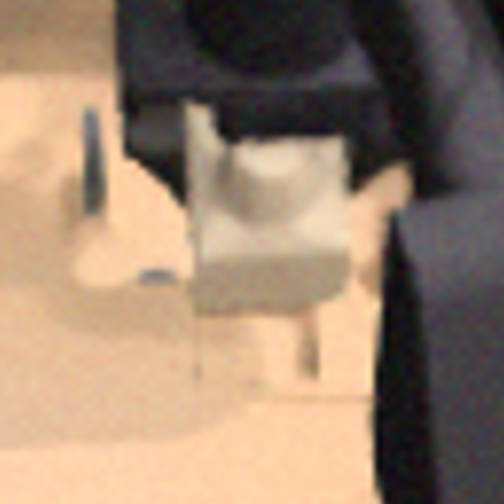

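Emit:
execute_actions([
  {"rows": [
[0.25,0.1086,0.1986,0.211,-0.108,0.894,-0.38,1, 0.3779,-0.1420,0.1787,-0.0006,0,1,0,0.12],
[0.25,0.1086,0.1986,0.211,-0.108,0.894,-0.38,1, 0.3777,-0.1420,0.1782,-0.0016,0,1,0,0.12],
[0.25,0.1086,0.1986,0.211,-0.108,0.894,-0.38,1, 0.3774,-0.1420,0.1774,-0.0033,0,1,0,0.12],
[0.25,0.1086,0.1986,0.211,-0.108,0.894,-0.38,1, 0.3770,-0.1421,0.1763,-0.0055,0,1,0,0.12],
[0.25,0.1086,0.1986,0.211,-0.108,0.894,-0.38,1, 0.3766,-0.1421,0.1752,-0.0077,0,1,0,0.12],
[0.25,0.1086,0.1986,0.211,-0.108,0.894,-0.38,1, 0.3761,-0.1421,0.1740,-0.0103,0,0.9999,0,0.12],
[0.25,0.1086,0.1986,0.211,-0.108,0.894,-0.38,1, 0.3756,-0.1422,0.1726,-0.0131,0,0.9999,0,0.12],
[0.25,0.1086,0.1986,0.211,-0.108,0.894,-0.38,1, 0.3751,-0.1422,0.1712,-0.0161,0,0.9999,0,0.12],
[0.25,0.1086,0.1986,0.211,-0.108,0.894,-0.38,1, 0.3745,-0.1423,0.1696,-0.0193,0,0.9998,0,0.12],
[0.25,0.1086,0.1986,0.211,-0.108,0.894,-0.38,1, 0.3739,-0.1423,0.1679,-0.0227,0,0.9997,0,0.12],
[0.25,0.1086,0.1986,0.211,-0.108,0.894,-0.38,1, 0.3732,-0.1424,0.1662,-0.0262,0,0.9997,0,0.12],
[0.25,0.1086,0.1986,0.211,-0.108,0.894,-0.38,1, 0.3726,-0.1424,0.1645,-0.0298,0,0.9996,0,0.12],
[0.25,0.1086,0.1986,0.211,-0.108,0.894,-0.38,1, 0.3719,-0.1425,0.1627,-0.0335,0,0.9994,0,0.12],
[0.25,0.1086,0.1986,0.211,-0.108,0.894,-0.38,1, 0.3712,-0.1425,0.1608,-0.0373,0,0.9993,0,0.12],
[0.25,0.1086,0.1986,0.211,-0.108,0.894,-0.38,1, 0.3706,-0.1425,0.1590,-0.0410,0,0.9992,0,0.12]
], "steps": 15},
])

Emit:
execute_actions([
  {"rows": [
[0.25,0.1086,0.1986,0.211,-0.108,0.894,-0.38,1, 0.3699,-0.1426,0.1572,-0.0447,0,0.9990,0,0.12],
[0.25,0.1086,0.1986,0.211,-0.108,0.894,-0.38,1, 0.3693,-0.1426,0.1555,-0.0483,0,0.9988,0,0.12],
[0.25,0.1086,0.1986,0.211,-0.108,0.894,-0.38,1, 0.3686,-0.1427,0.1538,-0.0518,0,0.9987,0,0.12],
[0.25,0.1086,0.1986,0.211,-0.108,0.894,-0.38,1, 0.3680,-0.1427,0.1521,-0.0552,0,0.9985,0,0.12],
[0.25,0.1086,0.1986,0.211,-0.108,0.894,-0.38,1, 0.3674,-0.1428,0.1505,-0.0584,0,0.9983,0,0.12],
[0.25,0.1086,0.1986,0.211,-0.108,0.894,-0.38,1, 0.3669,-0.1428,0.1491,-0.0614,0,0.9981,0,0.12],
[0.25,0.1086,0.1986,0.211,-0.108,0.894,-0.38,1, 0.3664,-0.1429,0.1477,-0.0642,0,0.9979,0,0.12],
[0.25,0.1086,0.1986,0.211,-0.108,0.894,-0.38,1, 0.3659,-0.1429,0.1465,-0.0668,0,0.9978,0,0.12],
[0.25,0.1086,0.1986,0.211,-0.108,0.894,-0.38,1, 0.3655,-0.1429,0.1454,-0.0690,0,0.9976,0,0.12],
[0.25,0.1086,0.1986,0.211,-0.108,0.894,-0.38,1, 0.3652,-0.1430,0.1445,-0.0709,0,0.9975,0,0.12],
[0.25,0.1086,0.1986,0.211,-0.108,0.894,-0.38,1, 0.3649,-0.1430,0.1437,-0.0724,0,0.9974,0,0.12],
[0.25,0.1086,0.1986,0.211,-0.108,0.894,-0.38,1, 0.3647,-0.1430,0.1432,-0.0736,0,0.9973,0,0.12],
[0.25,0.1086,0.1986,0.211,-0.108,0.894,-0.38,1, 0.3645,-0.1430,0.1428,-0.0743,0,0.9972,0,0.12],
[0.25,0.1086,0.1986,0.211,-0.108,0.894,-0.38,1, 0.3645,-0.1430,0.1427,-0.0745,0,0.9972,0,0.12]
], "steps": 15},
])

Emit:
execute_actions([
  {"steps": 12},
], pictures=true)

Scene clock: 95.00 s of 4800.00 s.
left_arm: end_effector_position=(+0.2500, +0.1086, +0.1986) grip_measured=+1.000 end_effector_quat_wxyz=(+0.210, -0.108, +0.894, -0.380) | right_arm: end_effector_position=(+0.3734, -0.1430, +0.1555) grip_measured=+0.155 end_effector_quat_wxyz=(-0.035, -0.003, +0.999, -0.008)
Joint positions: left_arm=[-0.211  1.013  0.831 -0.564  0.412 -0.831  0.094] | right_arm=[ 0.108  1.899  1.797 -1.54  -0.002  0.256  0.054]
Joint velocities: left_arm=[-0.007 -0.017 -0.012 -0.022 -0.022 -0.081  0.   ] | right_arm=[-0.007  0.012  0.007 -0.022 -0.11  -0.007  0.   ]
Motor temperatures (°C, as the motors report them): left_arm=[29 30 34 36 31 32] | right_arm=[30 36 35 34 30 29]
Steps of this call (steps 1 to 90: nothing new was sent; then 3.07 s passed at rest; steps 91 to 100: the first 10 steps of this action). Readings (end_effector_position):
91: left_arm (+0.2500, +0.1086, +0.1986) | right_arm (+0.3734, -0.1430, +0.1555)
92: left_arm (+0.2500, +0.1086, +0.1986) | right_arm (+0.3734, -0.1430, +0.1555)
94: left_arm (+0.2500, +0.1086, +0.1986) | right_arm (+0.3734, -0.1430, +0.1555)
98: left_arm (+0.2500, +0.1086, +0.1986) | right_arm (+0.3734, -0.1430, +0.1555)
100: the state above

Scene clock: 95.50 s of 4800.00 s.
left_arm: end_effector_position=(+0.2500, +0.1086, +0.1986) grip_measured=+1.000 end_effector_quat_wxyz=(+0.210, -0.108, +0.894, -0.380) | right_arm: end_effector_position=(+0.3727, -0.1401, +0.1457) grip_measured=+0.155 end_effector_quat_wxyz=(-0.054, -0.002, +0.999, -0.003)
Joint positions: left_arm=[-0.211  1.013  0.831 -0.564  0.412 -0.831  0.094] | right_arm=[ 0.106  1.93   1.797 -1.544 -0.021  0.254  0.054]
Joint velocities: left_arm=[ 0.007 -0.007 -0.012 -0.066  0.022 -0.066  0.   ] | right_arm=[-0.027  0.105 -0.007 -0.051 -0.037  0.051  0.001]
Motor temperatures (°C, as the motors report them): left_arm=[29 30 34 36 31 32] | right_arm=[30 36 35 34 30 29]
Off your previous action's commanded pose (left_arm): 0.000 m, 0 deg at its last step (step 5 of this call).
Off your previous action's commanded pose (right_arm): 0.004 m, 1 deg at its last step (step 5 of this call).
Steps of this call (steps 1 to 5: the last 5 steps of your previous action; steps 6 to 15: the first 10 steps of this action). Readings (end_effector_position):
6: left_arm (+0.2500, +0.1086, +0.1986) | right_arm (+0.3731, -0.1419, +0.1555)
7: left_arm (+0.2500, +0.1086, +0.1986) | right_arm (+0.3729, -0.1417, +0.1553)
9: left_arm (+0.2500, +0.1086, +0.1986) | right_arm (+0.3725, -0.1413, +0.1540)
13: left_arm (+0.2500, +0.1086, +0.1986) | right_arm (+0.3725, -0.1403, +0.1484)
15: the state above

Scene clock: 95.90 s of 4800.00 s.
left_arm: end_effector_position=(+0.2500, +0.1086, +0.1986) grip_measured=+1.000 end_effector_quat_wxyz=(+0.210, -0.108, +0.894, -0.380) | right_arm: end_effector_position=(+0.3730, -0.1402, +0.1426) grip_measured=+0.155 end_effector_quat_wxyz=(-0.059, -0.002, +0.998, -0.002)
Joint positions: left_arm=[-0.211  1.013  0.831 -0.564  0.412 -0.831  0.094] | right_arm=[ 0.103  1.94   1.797 -1.544 -0.026  0.252  0.054]
Joint velocities: left_arm=[-0.007  0.002 -0.012 -0.037  0.051 -0.037  0.   ] | right_arm=[-0.007 -0.012  0.012  0.037 -0.007 -0.007 -0.001]
Motor temperatures (°C, as the motors report them): left_arm=[29 30 34 36 31 32] | right_arm=[30 36 35 34 30 29]
Hand target (left_arm): +0.250, +0.109, +0.199; +0.211, -0.108, +0.894, -0.380
Hand target (right_arm): +0.365, -0.143, +0.142; -0.075, -0.001, +0.997, -0.001
Off the commanded pose (left_arm): 0.000 m, 0 deg.
Off the commanded pose (right_arm): 0.009 m, 2 deg.
Kept back: nothing.
Steps of this call (steps 1 to 5: the last 5 steps of your previous action; steps 6 to 12: nothing new was sent). Readings (end_effector_position):
1: left_arm (+0.2500, +0.1086, +0.1986) | right_arm (+0.3728, -0.1402, +0.1446)
2: left_arm (+0.2500, +0.1086, +0.1986) | right_arm (+0.3729, -0.1404, +0.1438)
4: left_arm (+0.2500, +0.1086, +0.1986) | right_arm (+0.3730, -0.1405, +0.1428)
8: left_arm (+0.2500, +0.1086, +0.1986) | right_arm (+0.3730, -0.1403, +0.1426)
12: the state above

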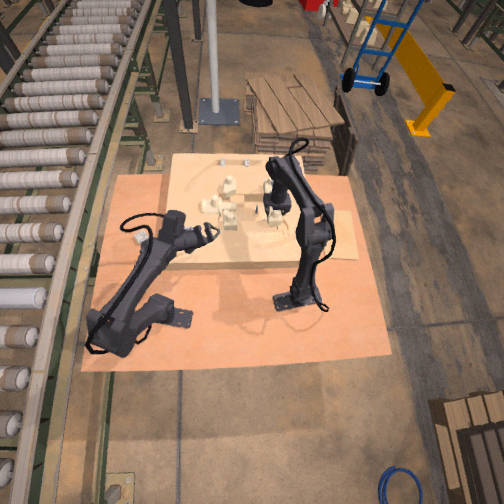

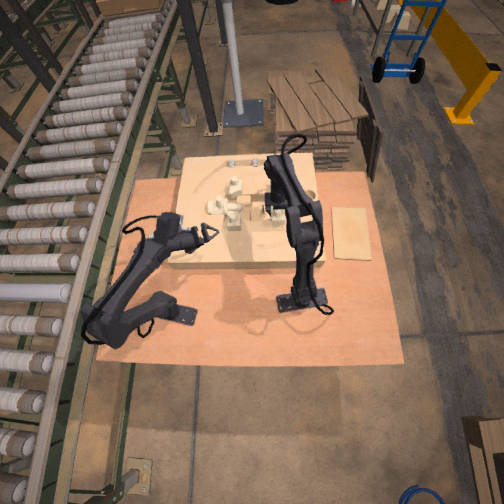

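Emit:
zoom_image(camera="cam_head_left", region=[255, 195, 300, 240])

Emit:
zoom_image(camera="cam_head_right", region=[255, 195, 300, 240])

Region (255, 195, 300, 240) of cam_head_left's 504x504 image, scaled by 11.200, with more detail than that image has.

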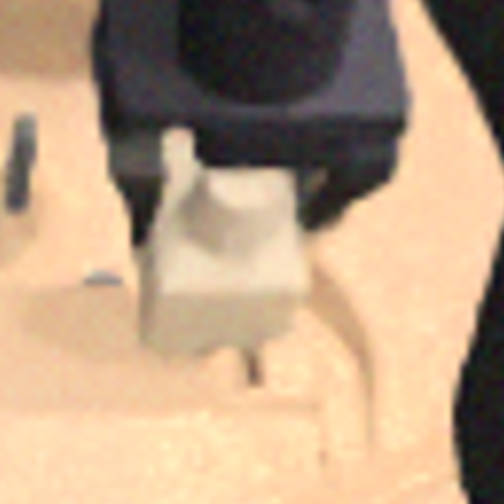

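Region (255, 195, 300, 240) of cam_head_right's 504x504 image, scaled by 11.200, with more detail than that image has.

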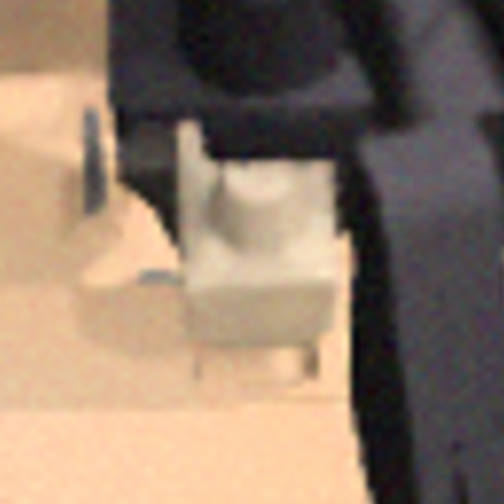

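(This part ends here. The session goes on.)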